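# Six arms sort coloured blocks onto matching tiles

## Task

Place every block on a tile matching its colour, resting flat on one full face, with no tile holding more than one block; each block must stay there unsupported by any robot, and at the end the grippers must be open and the arms moved away.

## Robot and tools

Robots: six identical i2rt Big YAM arms named arm1 to arm6. Each has six revolute joints, a two-finger gripper and a wrist camera. With joints 1 and 6 at zero and the hand level and pointing forward, the wrist camera rides on top of the hand looking toward the fingertips. Reach is roughly 1.0 m from the joint 1 axis. Two fixed room cameras, room_a and room_b, watch the scene. Blocks may occasionally be nudged by an outside disturbance.

Frame: one shared scene frame, origin on the floor, +z up. The hand point is midway between the fingertips; the hand z axis runs along the fingers and the fingers close along the hand y axis. Foot poses are never printed. Camera calibration (OpenCV K, distortion, T_world_to_cam in metres, pos_world) is given per camera; real cameras may differ slightly, and wrist camera poses are derived from reported joints, so they inherit joint errors.

Tool execute_actions(actions, cameras). actions is a list holding exactly one action, or empty to just read state and images. The action is an object keyed by robot name (arm1 ... arm6); each robot gets its own entry containing "joints", an object of absolute joint targets by name (not offsets). Keys and ranges: joint1_rad -2.879 to 2.879 (base yaw, positive counter-clockwise seen from above, 0 = direction the foot faces); joint2_rad 0 to 3.141 (shoulder, 0 = upper arm pointing back roughly level, positive lifts it up then forward); joint3_rad 0 to 3.019 (elbow, 0 = fully folded, positive opens); joint4_rad -1.692 to 1.57 (hand pitch, positive tips fingers up); joint5_rad -1.57 to 1.57 (hand side swing, positive to the arm's right); joint6_rad -2.094 to 2.094 (hand roll, positive clockwise viewed from behind the hand); gripper_m 0 to 0.093 metres of fingertip gap. Angles are radians. Any subset of keys may be given; all named motions start together and may finish at different moments. Joints or robots not named may still be driving toward earlier targets. An unknown key or an out-of-range number rejects the whole call and nothing moves. cameras lists which images to return (arm1_cam_wrist ... arm6_cam_wrist, room_a, room_b, or "all"); omitted or null means all, [] means none.

Tool wait(seconds): 0 to 10 s, commands nothing, returns state and images like an empty action.

Tool zoom_image(camera, region): region is [x0, y0, x1, y1] in pixels of that camera's latest full image, top-left origin, up to 504 by 504; gives a more detailed crop.

Tool finished_scene(scene): pass the current scene's number to end it irreversibly; the result says whether the goal held and gives the next task. Answering without a tool call ends everything.

Result lines: joint_positions per arm; done tolerances are ±0.045, 0.14, 0.09, 0.055, 0.03, 0.035 rad for joints 1-6 and ±0.003 m for the gripper. Joint torques are raw drive output, listed in joint order without gripper; they include offsets, scale errors, friction and noise, and are nonzero even in free air. joint_status tells how each commanded motion ended: "off_target" means it stopped short and may still push; after "contact_stop" or "time_out" the joint usually holds where it stopped. A timed-out joint may keep a target (or one within 0.375, 0.375, 0.113, 0.225, 0.075, 0.3 rad of its position for joints 1-6) and keep pushing; on_its_own lists such uncommanded behaviour, where "held at" is the held target, not the position. Sending a joint its reported position relaxes the push. "joint command not followed" (often with a "cause:" line) means a self/inter-arm collision check refused that arm's joint targets; the gripper part still runs, refused joints show "not_followed", and the arm may retry them on later actions until given passable targets. Empty calls never show this line. Tiny target changes may not move a joint; a joint carrying a load tends to sag. The "pictures" line names the returned images in order.

Hazards: arms do not stop on contact and can push very hard. A strong squeeze between two robots fails the task at once; a hard collision may too, and no state line reports robot-robot contact. The collision check can be late and ignores fingers, gripper housings and wrist cameras. Objects touching robots are fine. Joints move at different speeds, so the hand can sweep a wide path between postures; plan clear routes. Never knock blocks or anything else off the work area or to the floor. Drops, slips, slams and heavy pushes are penalised. Gripper force is about 50-62 N per pad, sometimes less.

Motor heat: holding loads or pushing heats motors, even while you are thinking. A MOTOR HOT line appears from 85 °C; at 100 °C an OVER-TEMPERATURE FAULT makes that arm and gripper go limp until cooled, and its unfinished named keys read "limit_stop_at_motor_heat"; resend the targets afterwards. Heat partly persists into the next scene.

A reported stop cancels the remaining execute_actions, wait and finished_scene calls in the same reply. Robots act independently; a stalled arm does not pause others. The simulation keeps running while you compose replies, with robots holding the last command. Shorter robot motion time is better. At the end, release the blocks and pull the arms away so nothing is held in place by a robot.

Each tool is called after "Request:" in YAML: its name, and indented under it one key for each argument.

## Session

Request:
execute_actions:
  actions: []

Scene clock: 0.00 s.
Joint torques (N m, as the arm reports them, + toward a larger angle): no reading
arm1.joint_positions: joint1_rad=-0.715 joint2_rad=+0.584 joint3_rad=+1.626 joint4_rad=-1.586 joint5_rad=+0.045 joint6_rad=-0.267 gripper_m=+0.094
arm1.joint_status: not commanded
arm1.hand: x=-0.5822 y=-0.0779 z=+1.2846 quat_wxyz=(-0.276, -0.544, -0.684, +0.399) (m; scene frame)
arm2.joint_positions: joint1_rad=-0.066 joint2_rad=+0.396 joint3_rad=+1.652 joint4_rad=-1.542 joint5_rad=+0.149 joint6_rad=+0.463 gripper_m=+0.094
arm2.joint_status: not commanded
arm2.hand: x=-0.1195 y=+1.2582 z=+1.3467 quat_wxyz=(-0.216, +0.561, -0.563, -0.566) (m; scene frame)
arm3.joint_positions: joint1_rad=-0.696 joint2_rad=+0.569 joint3_rad=+1.544 joint4_rad=-1.490 joint5_rad=-0.197 joint6_rad=+0.416 gripper_m=+0.094
arm3.joint_status: not commanded
arm3.hand: x=+0.3672 y=-0.8028 z=+1.2789 quat_wxyz=(-0.460, -0.077, -0.858, -0.213) (m; scene frame)
arm4.joint_positions: joint1_rad=+0.174 joint2_rad=+0.583 joint3_rad=+1.489 joint4_rad=-1.224 joint5_rad=+0.237 joint6_rad=+0.684 gripper_m=+0.095
arm4.joint_status: not commanded
arm4.hand: x=-1.7793 y=-0.3899 z=+1.2793 quat_wxyz=(-0.467, -0.773, -0.241, +0.356) (m; scene frame)
arm5.joint_positions: joint1_rad=-0.701 joint2_rad=+0.636 joint3_rad=+1.684 joint4_rad=-1.283 joint5_rad=-0.197 joint6_rad=+0.689 gripper_m=+0.094
arm5.joint_status: not commanded
arm5.hand: x=+1.1514 y=+1.4109 z=+1.3422 quat_wxyz=(-0.449, +0.023, -0.781, -0.433) (m; scene frame)
arm6.joint_positions: joint1_rad=+0.117 joint2_rad=+0.618 joint3_rad=+1.376 joint4_rad=-1.582 joint5_rad=-0.088 joint6_rad=+0.408 gripper_m=+0.094
arm6.joint_status: not commanded
arm6.hand: x=+1.3100 y=-1.3859 z=+1.1615 quat_wxyz=(-0.288, +0.163, -0.916, -0.229) (m; scene frame)
pictures: arm1_cam_wrist, arm2_cam_wrist, arm3_cam_wrist, arm4_cam_wrist, arm5_cam_wrist, arm6_cam_wrist, room_a, room_b
Images, in order (width x height): arm1_cam_wrist 504x504, arm2_cam_wrist 504x504, arm3_cam_wrist 504x504, arm4_cam_wrist 504x504, arm5_cam_wrist 504x504, arm6_cam_wrist 504x504, room_a 672x504, room_b 672x504.

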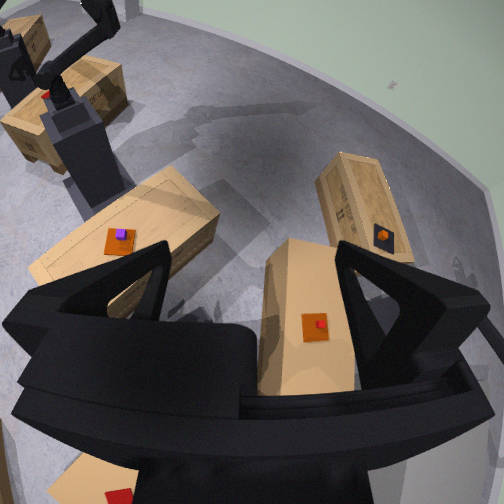

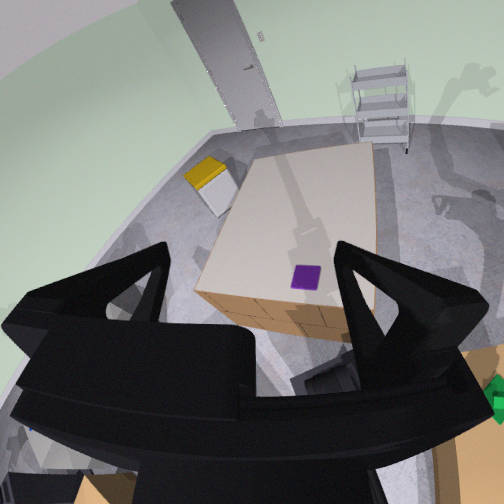

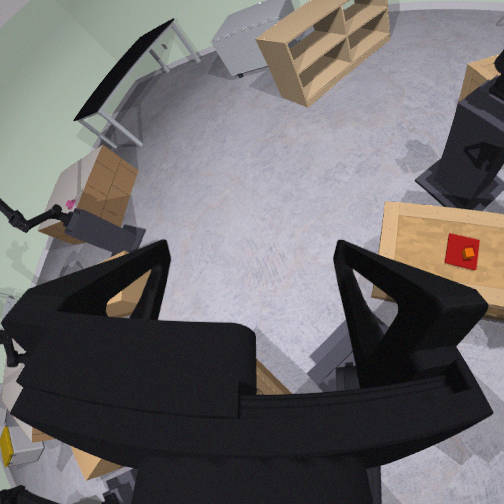

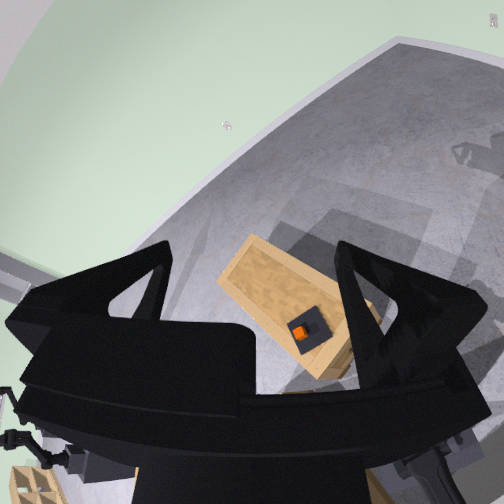

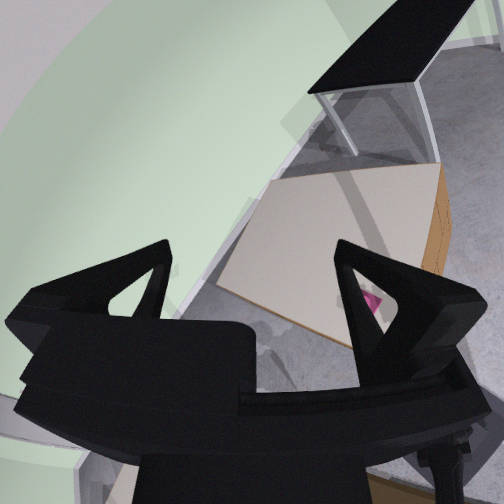

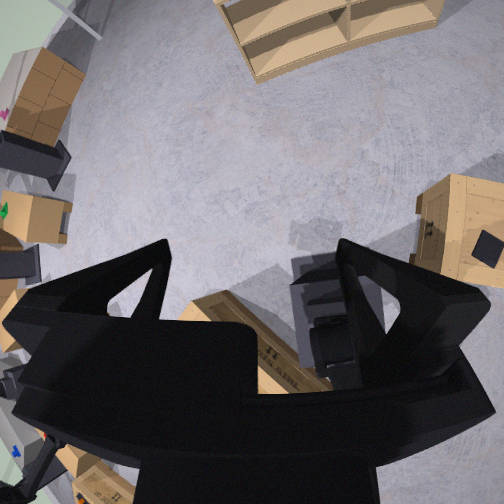

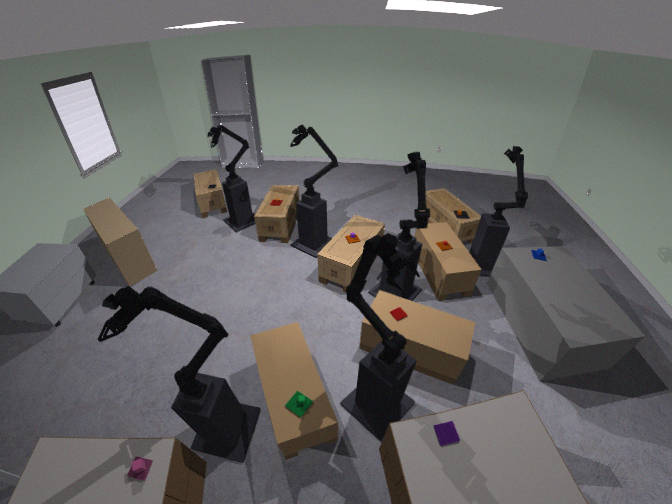

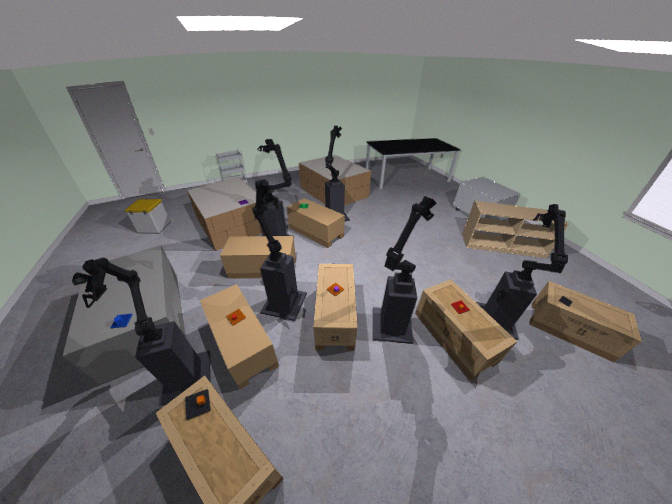

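Request:
zoom_image:
  camera: "room_a"
  region: [180,160,580,340]

Request:
zoom_image:
  camera: "room_a"
  region: [100,330,500,504]

Request:
zoom_image:
  camera: "room_b"
  region: [80,220,380,440]

Request:
zoom_image:
  camera: "room_b"
  region: [340,220,640,380]

Request:
execute_actions:
  actions:
    - {"arm1":{"joints":{"joint1_rad":-0.3,"joint2_rad":1.2,"joint3_rad":1.2,"joint4_rad":-1.57,"joint5_rad":0,"joint6_rad":0}},"arm2":{"joints":{"joint1_rad":0.6,"joint2_rad":1.2,"joint3_rad":1.2,"joint4_rad":-1.57,"joint5_rad":0,"joint6_rad":0}},"arm3":{"joints":{"joint1_rad":-1.2,"joint2_rad":1.2,"joint3_rad":1.2,"joint4_rad":-1.57,"joint5_rad":0,"joint6_rad":0}},"arm4":{"joints":{"joint1_rad":0.6,"joint2_rad":1.2,"joint3_rad":1.2,"joint4_rad":-1.57,"joint5_rad":0,"joint6_rad":0}},"arm5":{"joints":{"joint2_rad":1.57,"joint3_rad":1.57,"joint4_rad":-1.57,"joint5_rad":0,"joint6_rad":0}},"arm6":{"joints":{"joint2_rad":0.7,"joint3_rad":0.7,"joint4_rad":0,"joint5_rad":0,"joint6_rad":0}}}

Region (180, 160, 580, 340) of room_a's 672x504 image, scaled by 1.260, with more detail than that image has; it fills the top 227 rows of this view, and the rest is white.

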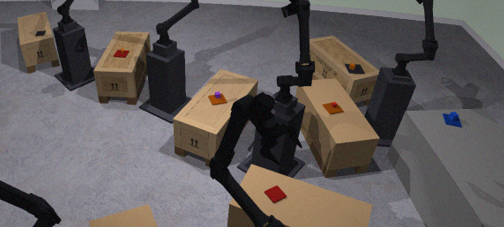

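Region (100, 330, 500, 504) of room_a's 672x504 image, scaled by 1.260, with more detail than that image has; it fills the top 219 rows of this view, and the rest is white.

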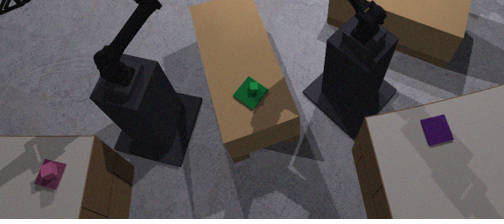

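Region (80, 220, 380, 440) of room_b's 672x504 image, scaled by 1.680, with more detail than that image has; it fills the top 370 rows of this view, and the rest is white.

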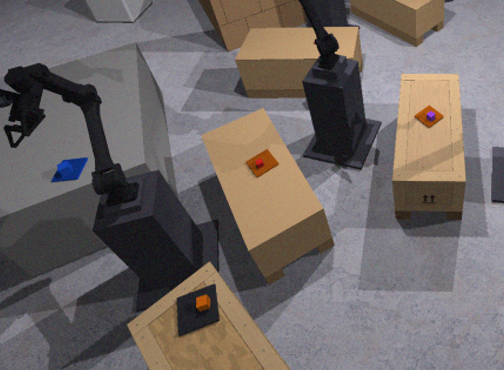

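Region (340, 220, 640, 380) of room_b's 672x504 image, scaled by 1.680, with more detail than that image has; it fills the top 269 rows of this view, and the rest is white.

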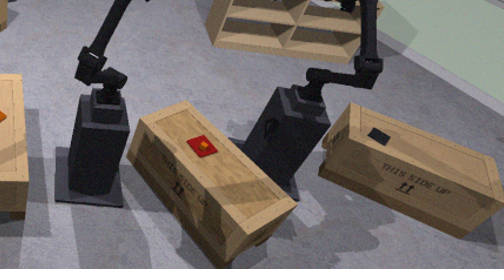

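Scene clock: 8.10 s.
Joint torques (N m, as the arm reports them, + toward a larger angle): arm1=[  1.47 -10.62   9.51   0.78   0.03   0.21] | arm2=[ 0.93 -4.68 11.37  0.24 -0.08 -0.13] | arm3=[-0.96 -8.94 12.08 -0.81  0.05 -0.09] | arm4=[-1.61 -9.86 10.91  0.45 -0.16 -0.26] | arm5=[  0.97 -10.86  10.44  -0.11   0.07  -0.21] | arm6=[ 0.59 -2.01  8.47  2.5   0.16 -0.1 ]
arm1.joint_positions: joint1_rad=-0.306 joint2_rad=+1.207 joint3_rad=+1.182 joint4_rad=-1.574 joint5_rad=+0.001 joint6_rad=-0.012 gripper_m=+0.094
arm1.joint_status: all done
arm1.hand: x=-0.4465 y=-0.2272 z=+0.9372 quat_wxyz=(+0.016, -0.549, -0.835, -0.014) (m; scene frame)
arm2.joint_positions: joint1_rad=+0.594 joint2_rad=+1.198 joint3_rad=+1.186 joint4_rad=-1.556 joint5_rad=+0.002 joint6_rad=+0.015 gripper_m=+0.094
arm2.joint_status: all done
arm2.hand: x=-0.4275 y=+1.3157 z=+0.9740 quat_wxyz=(-0.006, +0.984, -0.175, -0.006) (m; scene frame)
arm3.joint_positions: joint1_rad=-1.198 joint2_rad=+1.209 joint3_rad=+1.175 joint4_rad=-1.557 joint5_rad=-0.003 joint6_rad=+0.010 gripper_m=+0.094
arm3.joint_status: all done
arm3.hand: x=+0.5110 y=-0.9787 z=+0.9403 quat_wxyz=(+0.011, -0.195, -0.981, -0.002) (m; scene frame)
arm4.joint_positions: joint1_rad=+0.600 joint2_rad=+1.208 joint3_rad=+1.174 joint4_rad=-1.561 joint5_rad=+0.003 joint6_rad=+0.007 gripper_m=+0.095
arm4.joint_status: all done
arm4.hand: x=-1.6105 y=-0.4961 z=+0.9100 quat_wxyz=(+0.007, -0.587, -0.809, -0.011) (m; scene frame)
arm5.joint_positions: joint1_rad=-0.701 joint2_rad=+1.570 joint3_rad=+1.553 joint4_rad=-1.560 joint5_rad=-0.003 joint6_rad=+0.014 gripper_m=+0.094
arm5.joint_status: all done
arm5.hand: x=+1.4076 y=+1.5454 z=+0.9161 quat_wxyz=(+0.001, +0.286, -0.958, -0.003) (m; scene frame)
arm6.joint_positions: joint1_rad=+0.117 joint2_rad=+0.706 joint3_rad=+0.703 joint4_rad=-0.020 joint5_rad=-0.003 joint6_rad=+0.012 gripper_m=+0.094
arm6.joint_status: all done
arm6.hand: x=+1.4763 y=-1.2581 z=+1.0950 quat_wxyz=(-0.653, +0.252, -0.668, -0.252) (m; scene frame)
pictures: arm1_cam_wrist, arm2_cam_wrist, arm3_cam_wrist, arm4_cam_wrist, arm5_cam_wrist, arm6_cam_wrist, room_a, room_b
camera_calibration (this result's frames):
arm1_cam_wrist: T_world_to_cam=[[-0.915143, -0.402322, -0.025481, -0.476121], [-0.332442, 0.717416, 0.612207, -0.553769], [-0.228024, 0.568728, -0.790287, 0.892106], [0, 0, 0, 1]] pos_world=[-0.416393, -0.301636, 1.03191]
arm2_cam_wrist: T_world_to_cam=[[0.349594, 0.936827, 0.0117624, -1.096], [0.768413, -0.293885, 0.568483, 0.168491], [0.536028, -0.1897, -0.822611, 1.40919], [0, 0, 0, 1]] pos_world=[-0.501681, 1.3436, 1.07632]
arm3_cam_wrist: T_world_to_cam=[[-0.364745, -0.931059, -0.00952638, -0.716465], [-0.744668, 0.285553, 0.603265, 0.0955923], [-0.558955, 0.227132, -0.797484, 1.38009], [0, 0, 0, 1]] pos_world=[0.581263, -1.00783, 1.0361]
arm4_cam_wrist: T_world_to_cam=[[-0.949917, -0.311765, -0.0214498, -1.66244], [-0.259716, 0.749428, 0.60902, -0.593634], [-0.173796, 0.58409, -0.792864, 0.852914], [0, 0, 0, 1]] pos_world=[-1.58512, -0.571584, 1.00212]
arm5_cam_wrist: T_world_to_cam=[[0.553349, -0.832891, -0.00986115, 0.513605], [-0.667696, -0.450614, 0.592561, 1.101], [-0.497982, -0.321309, -0.805465, 2.06086], [0, 0, 0, 1]] pos_world=[1.4772, 1.58608, 1.01261]
arm6_cam_wrist: T_world_to_cam=[[0.660096, -0.751163, -0.00519916, -1.91603], [-0.466528, -0.404525, -0.786582, 1.04336], [0.588748, 0.521645, -0.617464, 0.581107], [0, 0, 0, 1]] pos_world=[1.40939, -1.32032, 1.16954]
Images, in order (width x height): arm1_cam_wrist 504x504, arm2_cam_wrist 504x504, arm3_cam_wrist 504x504, arm4_cam_wrist 504x504, arm5_cam_wrist 504x504, arm6_cam_wrist 504x504, room_a 672x504, room_b 672x504.

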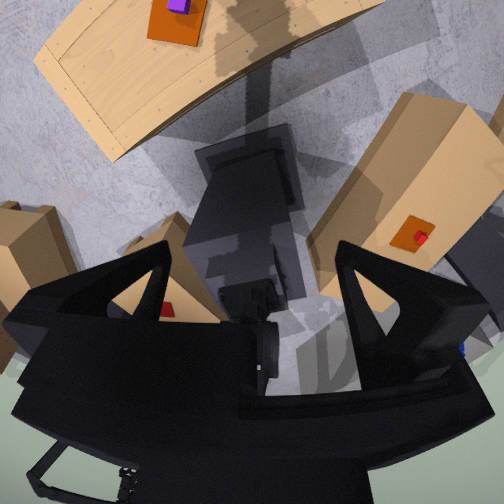

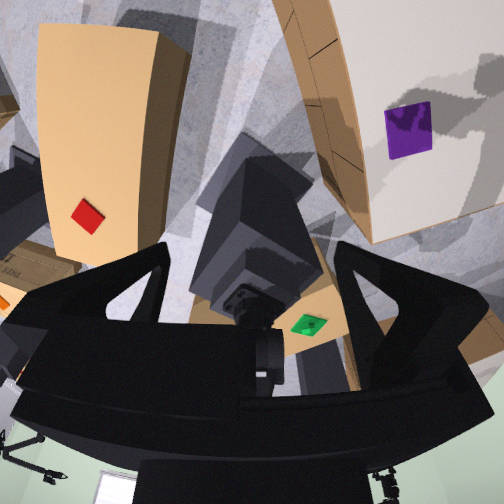

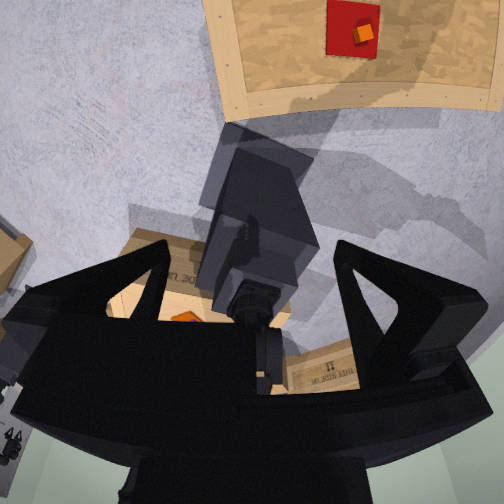

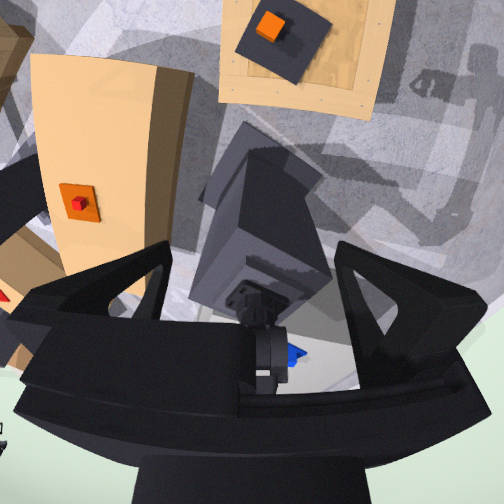

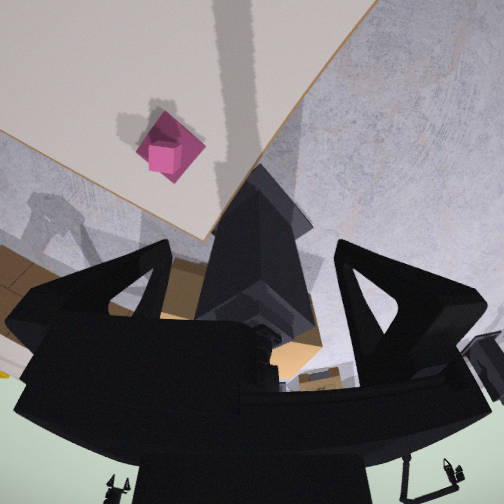

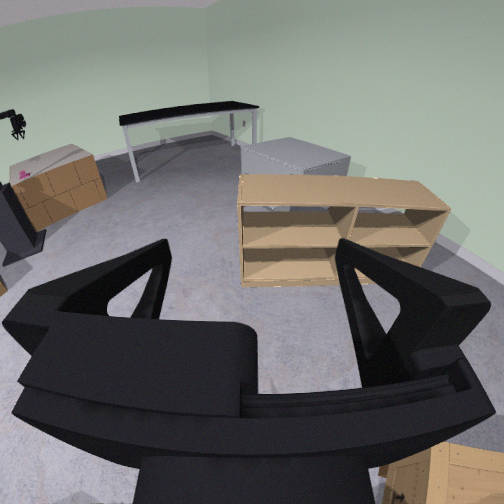

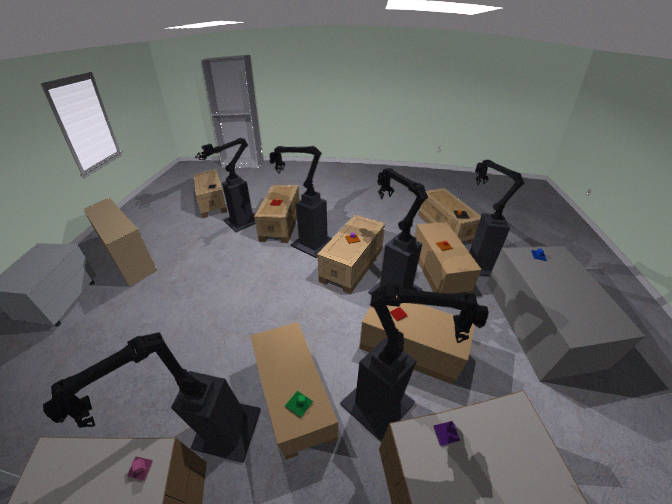

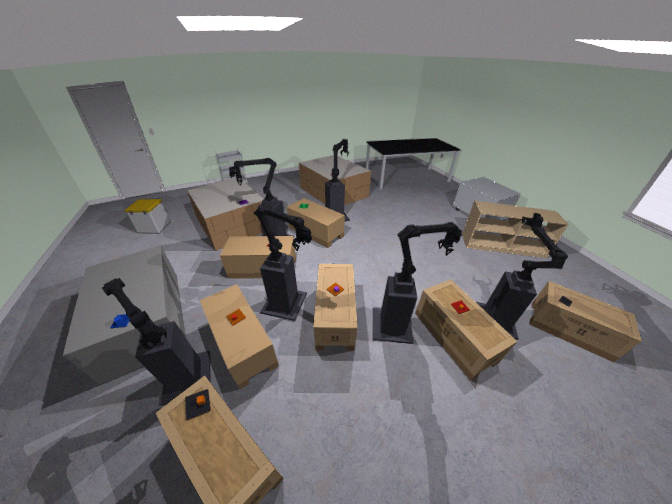

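Request:
execute_actions:
  actions:
    - {"arm1":{"joints":{"joint1_rad":-2.04}},"arm2":{"joints":{"joint1_rad":-0.4}},"arm3":{"joints":{"joint1_rad":-1.75}},"arm4":{"joints":{"joint1_rad":1.5}},"arm5":{"joints":{"joint2_rad":1.0}},"arm6":{"joints":{"joint4_rad":-1.57}}}
  cameras: []

Request:
execute_actions:
  actions:
    - {"arm1":{"joints":{"joint2_rad":1.9,"joint3_rad":1.6,"joint4_rad":-1.27}},"arm2":{"joints":{"joint2_rad":1.9,"joint3_rad":1.6,"joint4_rad":-1.27}},"arm3":{"joints":{"joint2_rad":1.9,"joint3_rad":1.6,"joint4_rad":-1.27}},"arm4":{"joints":{"joint1_rad":0.56,"joint2_rad":1.9,"joint3_rad":1.5,"joint4_rad":-1.17}},"arm5":{"joints":{"joint2_rad":1.57,"joint3_rad":2.3}},"arm6":{"joints":{"joint3_rad":1.5}}}
  cameras: ["arm1_cam_wrist","arm2_cam_wrist","arm3_cam_wrist","arm4_cam_wrist"]

Scene clock: 23.27 s.
Joint torques (N m, as the arm reports them, + toward a larger angle): arm1=[  0.4  -10.36   9.53   0.76   0.07   0.18] | arm2=[ 0.06 -4.34 11.39  0.28 -0.04 -0.1 ] | arm3=[-1.09 -8.91 12.13 -0.82  0.01 -0.08] | arm4=[-1.55 -9.75 10.96  0.45 -0.1  -0.24] | arm5=[ 0.87 -2.31  9.39  0.85  0.06 -0.19] | arm6=[ 0.3  -0.54  7.2  -0.14  0.19 -0.09]
arm1.joint_positions: joint1_rad=-2.035 joint2_rad=+1.207 joint3_rad=+1.182 joint4_rad=-1.574 joint5_rad=+0.000 joint6_rad=-0.010 gripper_m=+0.094
arm1.joint_status: all done
arm1.hand: x=-0.8878 y=-0.0027 z=+0.9399 quat_wxyz=(+0.009, -0.992, -0.123, -0.016) (m; scene frame)
arm2.joint_positions: joint1_rad=-0.392 joint2_rad=+1.198 joint3_rad=+1.186 joint4_rad=-1.556 joint5_rad=+0.000 joint6_rad=+0.013 gripper_m=+0.094
arm2.joint_status: all done
arm2.hand: x=-0.1968 y=+1.5255 z=+0.9746 quat_wxyz=(-0.003, +0.785, -0.620, -0.008) (m; scene frame)
arm3.joint_positions: joint1_rad=-1.747 joint2_rad=+1.209 joint3_rad=+1.175 joint4_rad=-1.557 joint5_rad=-0.002 joint6_rad=+0.009 gripper_m=+0.094
arm3.joint_status: all done
arm3.hand: x=+0.4024 y=-1.1196 z=+0.9409 quat_wxyz=(+0.009, -0.453, -0.892, -0.004) (m; scene frame)
arm4.joint_positions: joint1_rad=+1.499 joint2_rad=+1.208 joint3_rad=+1.174 joint4_rad=-1.561 joint5_rad=+0.002 joint6_rad=+0.006 gripper_m=+0.095
arm4.joint_status: all done
arm4.hand: x=-1.4063 y=-0.2986 z=+0.9130 quat_wxyz=(+0.007, -0.177, -0.984, -0.004) (m; scene frame)
arm5.joint_positions: joint1_rad=-0.701 joint2_rad=+0.998 joint3_rad=+1.559 joint4_rad=-1.563 joint5_rad=-0.003 joint6_rad=+0.014 gripper_m=+0.094
arm5.joint_status: all done
arm5.hand: x=+1.2910 y=+1.4659 z=+1.1397 quat_wxyz=(-0.269, +0.274, -0.919, -0.087) (m; scene frame)
arm6.joint_positions: joint1_rad=+0.117 joint2_rad=+0.706 joint3_rad=+0.703 joint4_rad=-1.560 joint5_rad=-0.003 joint6_rad=+0.012 gripper_m=+0.094
arm6.joint_status: all done
arm6.hand: x=+1.2949 y=-1.4205 z=+0.8544 quat_wxyz=(-0.005, +0.349, -0.937, -0.001) (m; scene frame)
pictures: none
No camera images: the call's "cameras" was empty. Leave "cameras" out to get every camera's image.

Scene clock: 25.00 s.
Joint torques (N m, as the arm reports them, + toward a larger angle): arm1=[  0.34 -23.65  10.38   0.89   0.06   0.18] | arm2=[  0.05 -14.32  13.02   0.86  -0.05  -0.12] | arm3=[ -1.08 -19.32  12.21  -0.04   0.02  -0.08] | arm4=[ -1.28 -19.24   9.64   0.8   -0.03  -0.22] | arm5=[ 0.85 -9.59 11.2   1.16  0.06 -0.19] | arm6=[ 0.21  1.72  9.14  1.27  0.2  -0.12]
arm1.joint_positions: joint1_rad=-2.035 joint2_rad=+1.914 joint3_rad=+1.562 joint4_rad=-1.279 joint5_rad=+0.000 joint6_rad=-0.010 gripper_m=+0.094
arm1.joint_status: all done
arm1.hand: x=-1.1127 y=-0.0547 z=+0.7727 quat_wxyz=(+0.011, -0.992, -0.123, -0.031) (m; scene frame)
arm2.joint_positions: joint1_rad=-0.392 joint2_rad=+1.912 joint3_rad=+1.562 joint4_rad=-1.277 joint5_rad=+0.000 joint6_rad=+0.013 gripper_m=+0.094
arm2.joint_status: all done
arm2.hand: x=-0.2539 y=+1.7488 z=+0.8091 quat_wxyz=(+0.014, +0.785, -0.620, +0.015) (m; scene frame)
arm3.joint_positions: joint1_rad=-1.747 joint2_rad=+1.916 joint3_rad=+1.568 joint4_rad=-1.278 joint5_rad=-0.002 joint6_rad=+0.009 gripper_m=+0.094
arm3.joint_status: all done
arm3.hand: x=+0.5401 y=-1.3055 z=+0.7793 quat_wxyz=(+0.025, -0.453, -0.891, -0.011) (m; scene frame)
arm4.joint_positions: joint1_rad=+0.558 joint2_rad=+1.908 joint3_rad=+1.480 joint4_rad=-1.173 joint5_rad=+0.000 joint6_rad=+0.004 gripper_m=+0.095
arm4.joint_status: all done
arm4.hand: x=-1.5587 y=-0.7152 z=+0.7212 quat_wxyz=(+0.008, -0.603, -0.798, -0.014) (m; scene frame)
arm5.joint_positions: joint1_rad=-0.701 joint2_rad=+1.573 joint3_rad=+2.263 joint4_rad=-1.567 joint5_rad=-0.003 joint6_rad=+0.014 gripper_m=+0.094
arm5.joint_status: all done
arm5.hand: x=+1.4672 y=+1.5846 z=+1.2219 quat_wxyz=(-0.325, +0.269, -0.901, -0.105) (m; scene frame)
arm6.joint_positions: joint1_rad=+0.117 joint2_rad=+0.698 joint3_rad=+1.461 joint4_rad=-1.565 joint5_rad=-0.003 joint6_rad=+0.012 gripper_m=+0.094
arm6.joint_status: all done
arm6.hand: x=+1.3388 y=-1.3795 z=+1.1871 quat_wxyz=(-0.351, +0.325, -0.868, -0.135) (m; scene frame)
pictures: arm1_cam_wrist, arm2_cam_wrist, arm3_cam_wrist, arm4_cam_wrist
camera_calibration (this result's frames):
arm1_cam_wrist: T_world_to_cam=[[-0.25111, 0.967942, -0.00565261, -0.222063], [0.750136, 0.198289, 0.630855, 0.363552], [0.611752, 0.154174, -0.77588, 1.41267], [0, 0, 0, 1]] pos_world=[-1.19268, -0.0749408, 0.865462]
arm2_cam_wrist: T_world_to_cam=[[0.973828, 0.227271, -0.00273314, -0.149357], [0.181136, -0.768772, 0.613335, 0.901238], [0.137292, -0.597778, -0.789818, 1.84847], [0, 0, 0, 1]] pos_world=[-0.271579, 1.83177, 0.906788]
arm3_cam_wrist: T_world_to_cam=[[-0.796057, -0.605156, -0.00895666, -0.353661], [-0.474907, 0.61541, 0.629074, 0.572506], [-0.375176, 0.505032, -0.777294, 1.59001], [0, 0, 0, 1]] pos_world=[0.586886, -1.36935, 0.87259]
arm4_cam_wrist: T_world_to_cam=[[-0.961403, -0.274047, -0.0245441, -1.67431], [-0.230905, 0.755099, 0.613602, -0.255397], [-0.149623, 0.595586, -0.789234, 0.883536], [0, 0, 0, 1]] pos_world=[-1.53647, -0.792214, 0.812934]
Images, in order (width x height): arm1_cam_wrist 504x504, arm2_cam_wrist 504x504, arm3_cam_wrist 504x504, arm4_cam_wrist 504x504.

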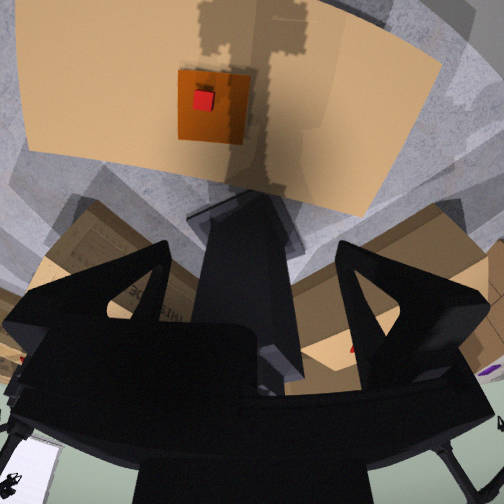

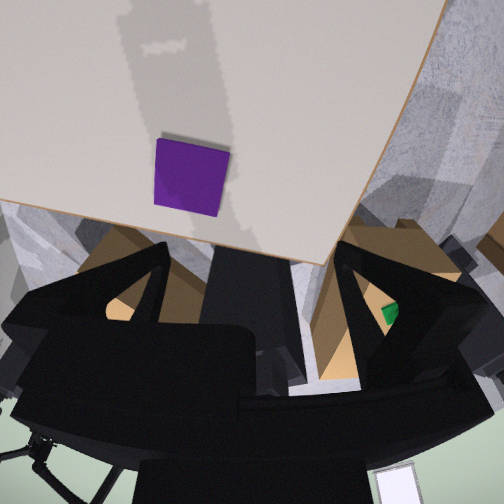

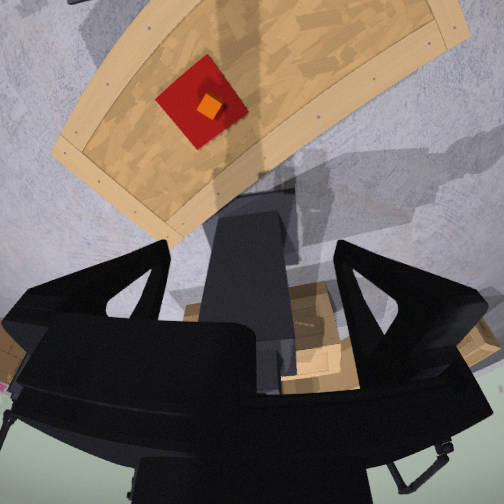

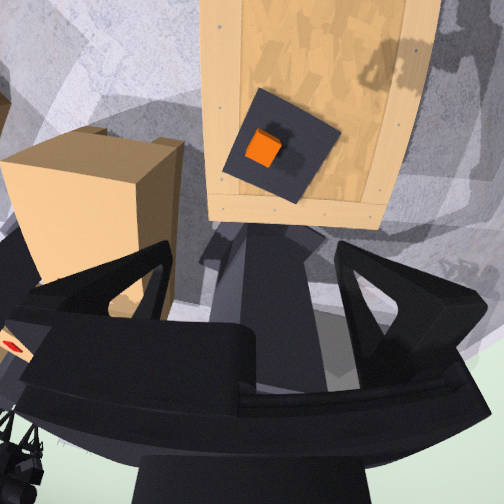

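Request:
execute_actions:
  actions:
    - {"arm1":{"joints":{"joint1_rad":-1.89,"joint2_rad":2.44,"joint3_rad":1.635,"joint4_rad":-0.71,"joint6_rad":0.2}},"arm2":{"joints":{"joint1_rad":0.7,"joint2_rad":1.2,"joint3_rad":1.2,"joint4_rad":-1.57}},"arm3":{"joints":{"joint1_rad":-1.608,"joint2_rad":2.394,"joint3_rad":1.59,"joint4_rad":-0.715,"joint6_rad":0.65}},"arm4":{"joints":{"joint2_rad":2.226,"joint3_rad":1.315,"joint4_rad":-0.62,"joint6_rad":0.35}},"arm5":{"joints":{"joint2_rad":0.6,"joint3_rad":0.6}},"arm6":{"joints":{"joint3_rad":0.7}}}
  cameras: ["arm1_cam_wrist","arm3_cam_wrist","arm4_cam_wrist"]

Scene clock: 43.73 s.
Joint torques (N m, as the arm reports them, + toward a larger angle): arm1=[  0.03 -27.86   6.93   1.24   0.13   0.2 ] | arm2=[ 1.05 -3.24  9.41  0.34  0.01 -0.1 ] | arm3=[ -1.33 -21.95   8.64   0.4    0.06   0.13] | arm4=[ -1.38 -19.89   7.32   1.07   0.01  -0.12] | arm5=[ 0.69  0.77  9.33  0.17  0.07 -0.17] | arm6=[ 0.71 -0.3   7.25 -0.02  0.17 -0.1 ]
arm1.joint_positions: joint1_rad=-1.880 joint2_rad=+2.451 joint3_rad=+1.618 joint4_rad=-0.726 joint5_rad=-0.001 joint6_rad=+0.188 gripper_m=+0.094
arm1.joint_status: all done
arm1.hand: x=-1.1407 y=-0.1555 z=+0.4746 quat_wxyz=(+0.005, -0.995, -0.102, +0.004) (m; scene frame)
arm2.joint_positions: joint1_rad=+0.693 joint2_rad=+1.188 joint3_rad=+1.209 joint4_rad=-1.558 joint5_rad=-0.001 joint6_rad=+0.012 gripper_m=+0.094
arm2.joint_status: all done
arm2.hand: x=-0.4406 y=+1.2849 z=+0.9858 quat_wxyz=(-0.007, +0.992, -0.125, -0.022) (m; scene frame)
arm3.joint_positions: joint1_rad=-1.602 joint2_rad=+2.407 joint3_rad=+1.566 joint4_rad=-0.729 joint5_rad=-0.001 joint6_rad=+0.640 gripper_m=+0.094
arm3.joint_status: all done
arm3.hand: x=+0.6316 y=-1.2844 z=+0.4946 quat_wxyz=(-0.001, -0.654, -0.756, +0.001) (m; scene frame)
arm4.joint_positions: joint1_rad=+0.558 joint2_rad=+2.229 joint3_rad=+1.292 joint4_rad=-0.629 joint5_rad=+0.000 joint6_rad=+0.343 gripper_m=+0.095
arm4.joint_status: all done
arm4.hand: x=-1.5606 y=-0.6985 z=+0.4950 quat_wxyz=(-0.005, -0.729, -0.684, -0.004) (m; scene frame)
arm5.joint_positions: joint1_rad=-0.701 joint2_rad=+0.612 joint3_rad=+0.595 joint4_rad=-1.568 joint5_rad=-0.003 joint6_rad=+0.014 gripper_m=+0.094
arm5.joint_status: all done
arm5.hand: x=+1.1256 y=+1.3555 z=+0.8085 quat_wxyz=(+0.006, +0.286, -0.958, -0.001) (m; scene frame)
arm6.joint_positions: joint1_rad=+0.117 joint2_rad=+0.703 joint3_rad=+0.703 joint4_rad=-1.565 joint5_rad=-0.003 joint6_rad=+0.012 gripper_m=+0.094
arm6.joint_status: all done
arm6.hand: x=+1.2939 y=-1.4213 z=+0.8550 quat_wxyz=(-0.004, +0.349, -0.937, -0.001) (m; scene frame)
pictures: arm1_cam_wrist, arm3_cam_wrist, arm4_cam_wrist
camera_calibration (this result's frames):
arm1_cam_wrist: T_world_to_cam=[[-0.2105, 0.977567, -0.00726342, -0.0846415], [0.800035, 0.176532, 0.573394, 0.673366], [0.561813, 0.114888, -0.819248, 1.17157], [0, 0, 0, 1]] pos_world=[-1.21474, -0.170728, 0.573085]
arm3_cam_wrist: T_world_to_cam=[[-0.986432, -0.163938, -0.0087442, 0.416251], [-0.138152, 0.800144, 0.58368, 0.82909], [-0.0886908, 0.576969, -0.811936, 1.32099], [0, 0, 0, 1]] pos_world=[0.642304, -1.35732, 0.592278]
arm4_cam_wrist: T_world_to_cam=[[-0.997828, 0.0606579, -0.0256849, -1.49957], [0.0339372, 0.807582, 0.588778, 0.33271], [0.0564567, 0.586627, -0.807887, 1.01935], [0, 0, 0, 1]] pos_world=[-1.56516, -0.775706, 0.589107]
Images, in order (width x height): arm1_cam_wrist 504x504, arm3_cam_wrist 504x504, arm4_cam_wrist 504x504.

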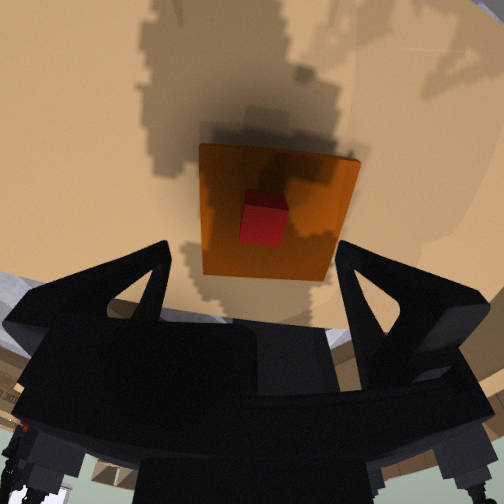

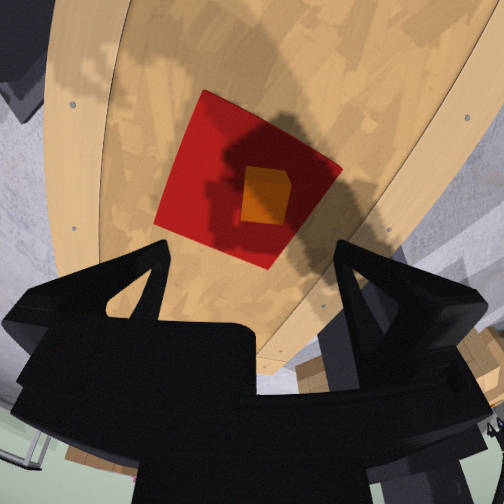

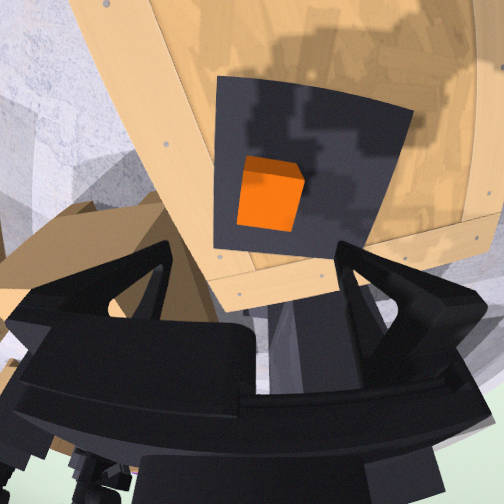

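Request:
execute_actions:
  actions:
    - {"arm1":{"joints":{"joint1_rad":-1.905,"joint2_rad":2.537,"joint3_rad":1.61,"joint4_rad":-0.605,"joint6_rad":0.3}},"arm3":{"joints":{"joint1_rad":-1.625,"joint2_rad":2.523,"joint3_rad":1.615,"joint4_rad":-0.612,"joint6_rad":0.75}},"arm4":{"joints":{"joint1_rad":0.53,"joint2_rad":2.39,"joint3_rad":1.345,"joint4_rad":-0.486,"joint6_rad":0.5}}}
  cameras: ["arm1_cam_wrist","arm3_cam_wrist","arm4_cam_wrist"]

Scene clock: 56.83 s.
Joint torques (N m, as the arm reports them, + toward a larger angle): arm1=[  0.27 -24.35   5.05   1.47   0.13   0.18] | arm2=[ 0.97 -3.56  9.43  0.34  0.01 -0.09] | arm3=[ -1.56 -21.46   7.15   0.31   0.06   0.14] | arm4=[ -1.96 -21.55   5.22   1.12   0.03  -0.11] | arm5=[ 0.81  0.74  9.58  0.17  0.07 -0.19] | arm6=[ 0.02 -0.43  7.26  0.    0.18 -0.1 ]
arm1.joint_positions: joint1_rad=-1.894 joint2_rad=+2.521 joint3_rad=+1.613 joint4_rad=-0.622 joint5_rad=-0.001 joint6_rad=+0.288 gripper_m=+0.094
arm1.joint_status: all done
arm1.hand: x=-1.1419 y=-0.1457 z=+0.4327 quat_wxyz=(+0.000, -0.999, -0.045, +0.018) (m; scene frame)
arm2.joint_positions: joint1_rad=+0.693 joint2_rad=+1.188 joint3_rad=+1.209 joint4_rad=-1.558 joint5_rad=-0.001 joint6_rad=+0.012 gripper_m=+0.094
arm2.joint_status: not commanded
arm2.hand: x=-0.4406 y=+1.2849 z=+0.9858 quat_wxyz=(-0.007, +0.992, -0.125, -0.022) (m; scene frame)
arm3.joint_positions: joint1_rad=-1.617 joint2_rad=+2.531 joint3_rad=+1.599 joint4_rad=-0.625 joint5_rad=-0.001 joint6_rad=+0.739 gripper_m=+0.094
arm3.joint_status: all done
arm3.hand: x=+0.6240 y=-1.2902 z=+0.4306 quat_wxyz=(-0.007, -0.696, -0.718, +0.001) (m; scene frame)
arm4.joint_positions: joint1_rad=+0.534 joint2_rad=+2.408 joint3_rad=+1.333 joint4_rad=-0.496 joint5_rad=+0.000 joint6_rad=+0.492 gripper_m=+0.095
arm4.joint_status: all done
arm4.hand: x=-1.5733 y=-0.6967 z=+0.4112 quat_wxyz=(-0.002, -0.785, -0.619, -0.006) (m; scene frame)
arm5.joint_positions: joint1_rad=-0.701 joint2_rad=+0.612 joint3_rad=+0.595 joint4_rad=-1.568 joint5_rad=-0.003 joint6_rad=+0.014 gripper_m=+0.094
arm5.joint_status: not commanded
arm5.hand: x=+1.1256 y=+1.3555 z=+0.8085 quat_wxyz=(+0.006, +0.286, -0.958, -0.001) (m; scene frame)
arm6.joint_positions: joint1_rad=+0.117 joint2_rad=+0.703 joint3_rad=+0.703 joint4_rad=-1.565 joint5_rad=-0.003 joint6_rad=+0.012 gripper_m=+0.094
arm6.joint_status: not commanded
arm6.hand: x=+1.2939 y=-1.4213 z=+0.8550 quat_wxyz=(-0.004, +0.349, -0.937, -0.001) (m; scene frame)
pictures: arm1_cam_wrist, arm3_cam_wrist, arm4_cam_wrist
camera_calibration (this result's frames):
arm1_cam_wrist: T_world_to_cam=[[-0.0982218, 0.995035, -0.0160749, 0.0398506], [0.830935, 0.0908907, 0.548895, 0.730038], [0.547631, 0.0405562, -0.835737, 1.11687], [0, 0, 0, 1]] pos_world=[-1.21433, -0.151302, 0.533336]
arm3_cam_wrist: T_world_to_cam=[[-0.998603, -0.0500012, -0.0170744, 0.565444], [-0.0507001, 0.815863, 0.576018, 0.838998], [-0.0148712, 0.576079, -0.817259, 1.22671], [0, 0, 0, 1]] pos_world=[0.625435, -1.36292, 0.52892]
arm4_cam_wrist: T_world_to_cam=[[-0.972503, 0.23182, -0.0222842, -1.3568], [0.173337, 0.784407, 0.595533, 0.581375], [0.155536, 0.575295, -0.803022, 1.09732], [0, 0, 0, 1]] pos_world=[-1.59094, -0.772785, 0.50471]
Images, in order (width x height): arm1_cam_wrist 504x504, arm3_cam_wrist 504x504, arm4_cam_wrist 504x504.

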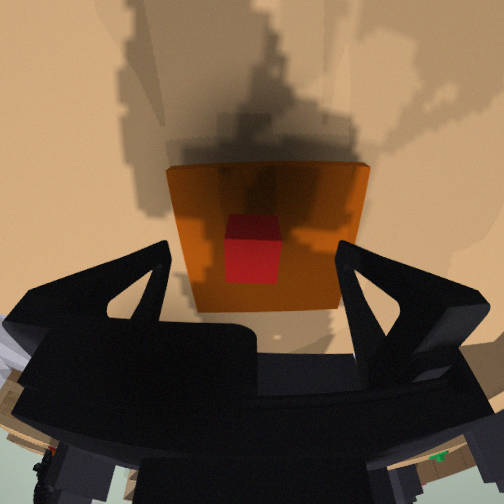

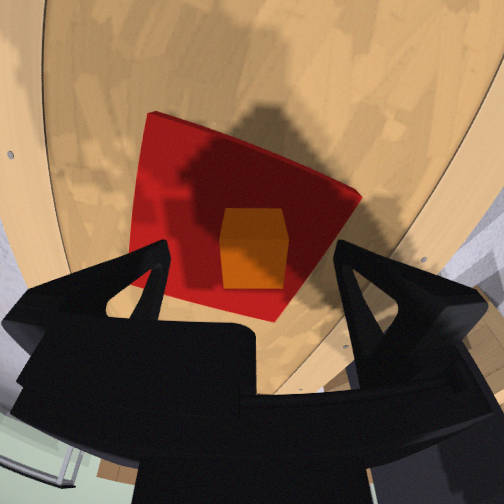

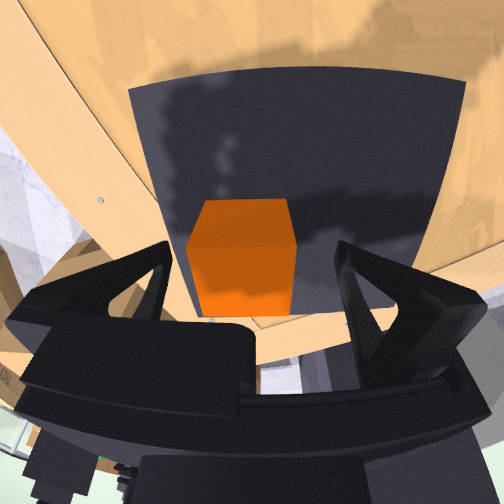

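Request:
execute_actions:
  actions:
    - {"arm1":{"joints":{"joint2_rad":2.585,"joint3_rad":1.63,"joint4_rad":-0.59}},"arm3":{"joints":{"joint2_rad":2.545,"joint4_rad":-0.60}},"arm4":{"joints":{"gripper_m":0.035}}}
  cameras: ["arm1_cam_wrist","arm3_cam_wrist","arm4_cam_wrist"]

Scene clock: 61.20 s.
Joint torques (N m, as the arm reports them, + toward a larger angle): arm1=[ -0.01 -24.55   6.2    1.25   0.13   0.19] | arm2=[ 0.99 -3.43  9.41  0.34  0.01 -0.09] | arm3=[ -1.54 -20.     7.17   0.44   0.06   0.13] | arm4=[ -1.76 -21.57   5.34   1.1    0.04  -0.12] | arm5=[ 0.7   0.71  9.61  0.18  0.07 -0.18] | arm6=[ 0.31 -0.46  7.16  0.05  0.19 -0.11]
arm1.joint_positions: joint1_rad=-1.894 joint2_rad=+2.563 joint3_rad=+1.613 joint4_rad=-0.606 joint5_rad=-0.001 joint6_rad=+0.288 gripper_m=+0.094
arm1.joint_status: all done
arm1.hand: x=-1.1300 y=-0.1407 z=+0.4080 quat_wxyz=(+0.005, -0.999, -0.045, +0.006) (m; scene frame)
arm2.joint_positions: joint1_rad=+0.693 joint2_rad=+1.188 joint3_rad=+1.209 joint4_rad=-1.558 joint5_rad=-0.001 joint6_rad=+0.012 gripper_m=+0.094
arm2.joint_status: not commanded
arm2.hand: x=-0.4406 y=+1.2849 z=+0.9858 quat_wxyz=(-0.007, +0.992, -0.125, -0.022) (m; scene frame)
arm3.joint_positions: joint1_rad=-1.617 joint2_rad=+2.531 joint3_rad=+1.599 joint4_rad=-0.616 joint5_rad=-0.001 joint6_rad=+0.740 gripper_m=+0.094
arm3.joint_status: all done
arm3.hand: x=+0.6257 y=-1.2919 z=+0.4307 quat_wxyz=(-0.011, -0.696, -0.718, +0.002) (m; scene frame)
arm4.joint_positions: joint1_rad=+0.534 joint2_rad=+2.408 joint3_rad=+1.333 joint4_rad=-0.496 joint5_rad=+0.000 joint6_rad=+0.494 gripper_m=+0.041
arm4.joint_status: gripper_m off_target (ended at +0.041, target +0.035)
arm4.hand: x=-1.5732 y=-0.6968 z=+0.4112 quat_wxyz=(-0.002, -0.786, -0.618, -0.006) (m; scene frame)
arm5.joint_positions: joint1_rad=-0.701 joint2_rad=+0.612 joint3_rad=+0.595 joint4_rad=-1.568 joint5_rad=-0.003 joint6_rad=+0.014 gripper_m=+0.094
arm5.joint_status: not commanded
arm5.hand: x=+1.1256 y=+1.3555 z=+0.8085 quat_wxyz=(+0.006, +0.286, -0.958, -0.001) (m; scene frame)
arm6.joint_positions: joint1_rad=+0.117 joint2_rad=+0.703 joint3_rad=+0.703 joint4_rad=-1.565 joint5_rad=-0.003 joint6_rad=+0.012 gripper_m=+0.094
arm6.joint_status: not commanded
arm6.hand: x=+1.2939 y=-1.4213 z=+0.8550 quat_wxyz=(-0.004, +0.349, -0.937, -0.001) (m; scene frame)
pictures: arm1_cam_wrist, arm3_cam_wrist, arm4_cam_wrist
camera_calibration (this result's frames):
arm1_cam_wrist: T_world_to_cam=[[-0.0971954, 0.995226, -0.00880676, 0.0337988], [0.817315, 0.0848634, 0.569907, 0.7084], [0.567934, 0.0481945, -0.821662, 1.10784], [0, 0, 0, 1]] pos_world=[-1.20488, -0.147147, 0.506845]
arm3_cam_wrist: T_world_to_cam=[[-0.998486, -0.0497932, -0.0233649, 0.569895], [-0.0542224, 0.819804, 0.570071, 0.850287], [-0.00923102, 0.570475, -0.821263, 1.2187], [0, 0, 0, 1]] pos_world=[0.626387, -1.36393, 0.529464]
arm4_cam_wrist: T_world_to_cam=[[-0.972226, 0.232932, -0.0227919, -1.35527], [0.173964, 0.784362, 0.59541, 0.582424], [0.156567, 0.574908, -0.803099, 1.09873], [0, 0, 0, 1]] pos_world=[-1.59098, -0.772815, 0.504722]
Images, in order (width x height): arm1_cam_wrist 504x504, arm3_cam_wrist 504x504, arm4_cam_wrist 504x504.

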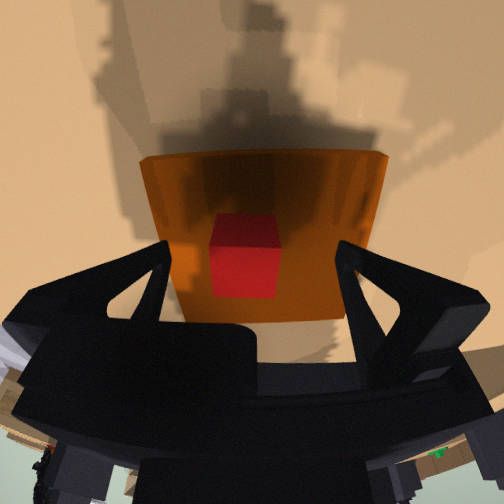

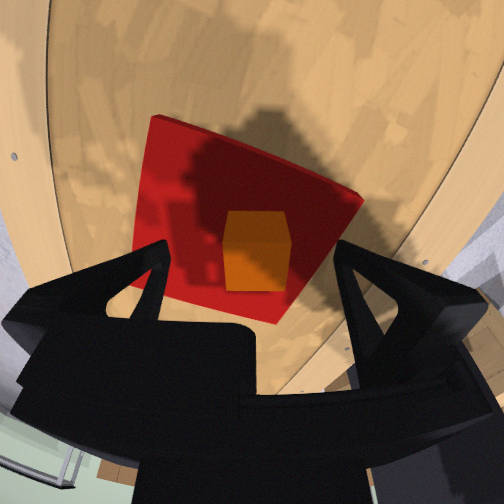

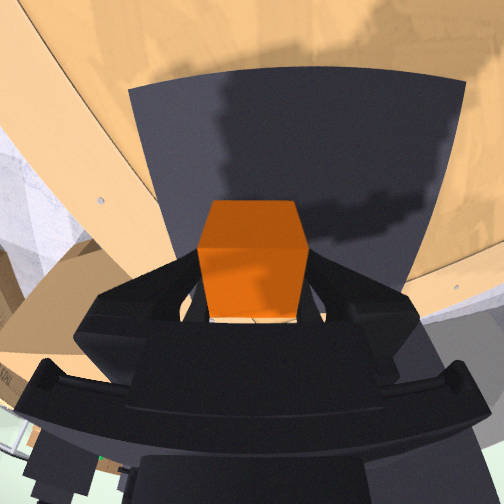

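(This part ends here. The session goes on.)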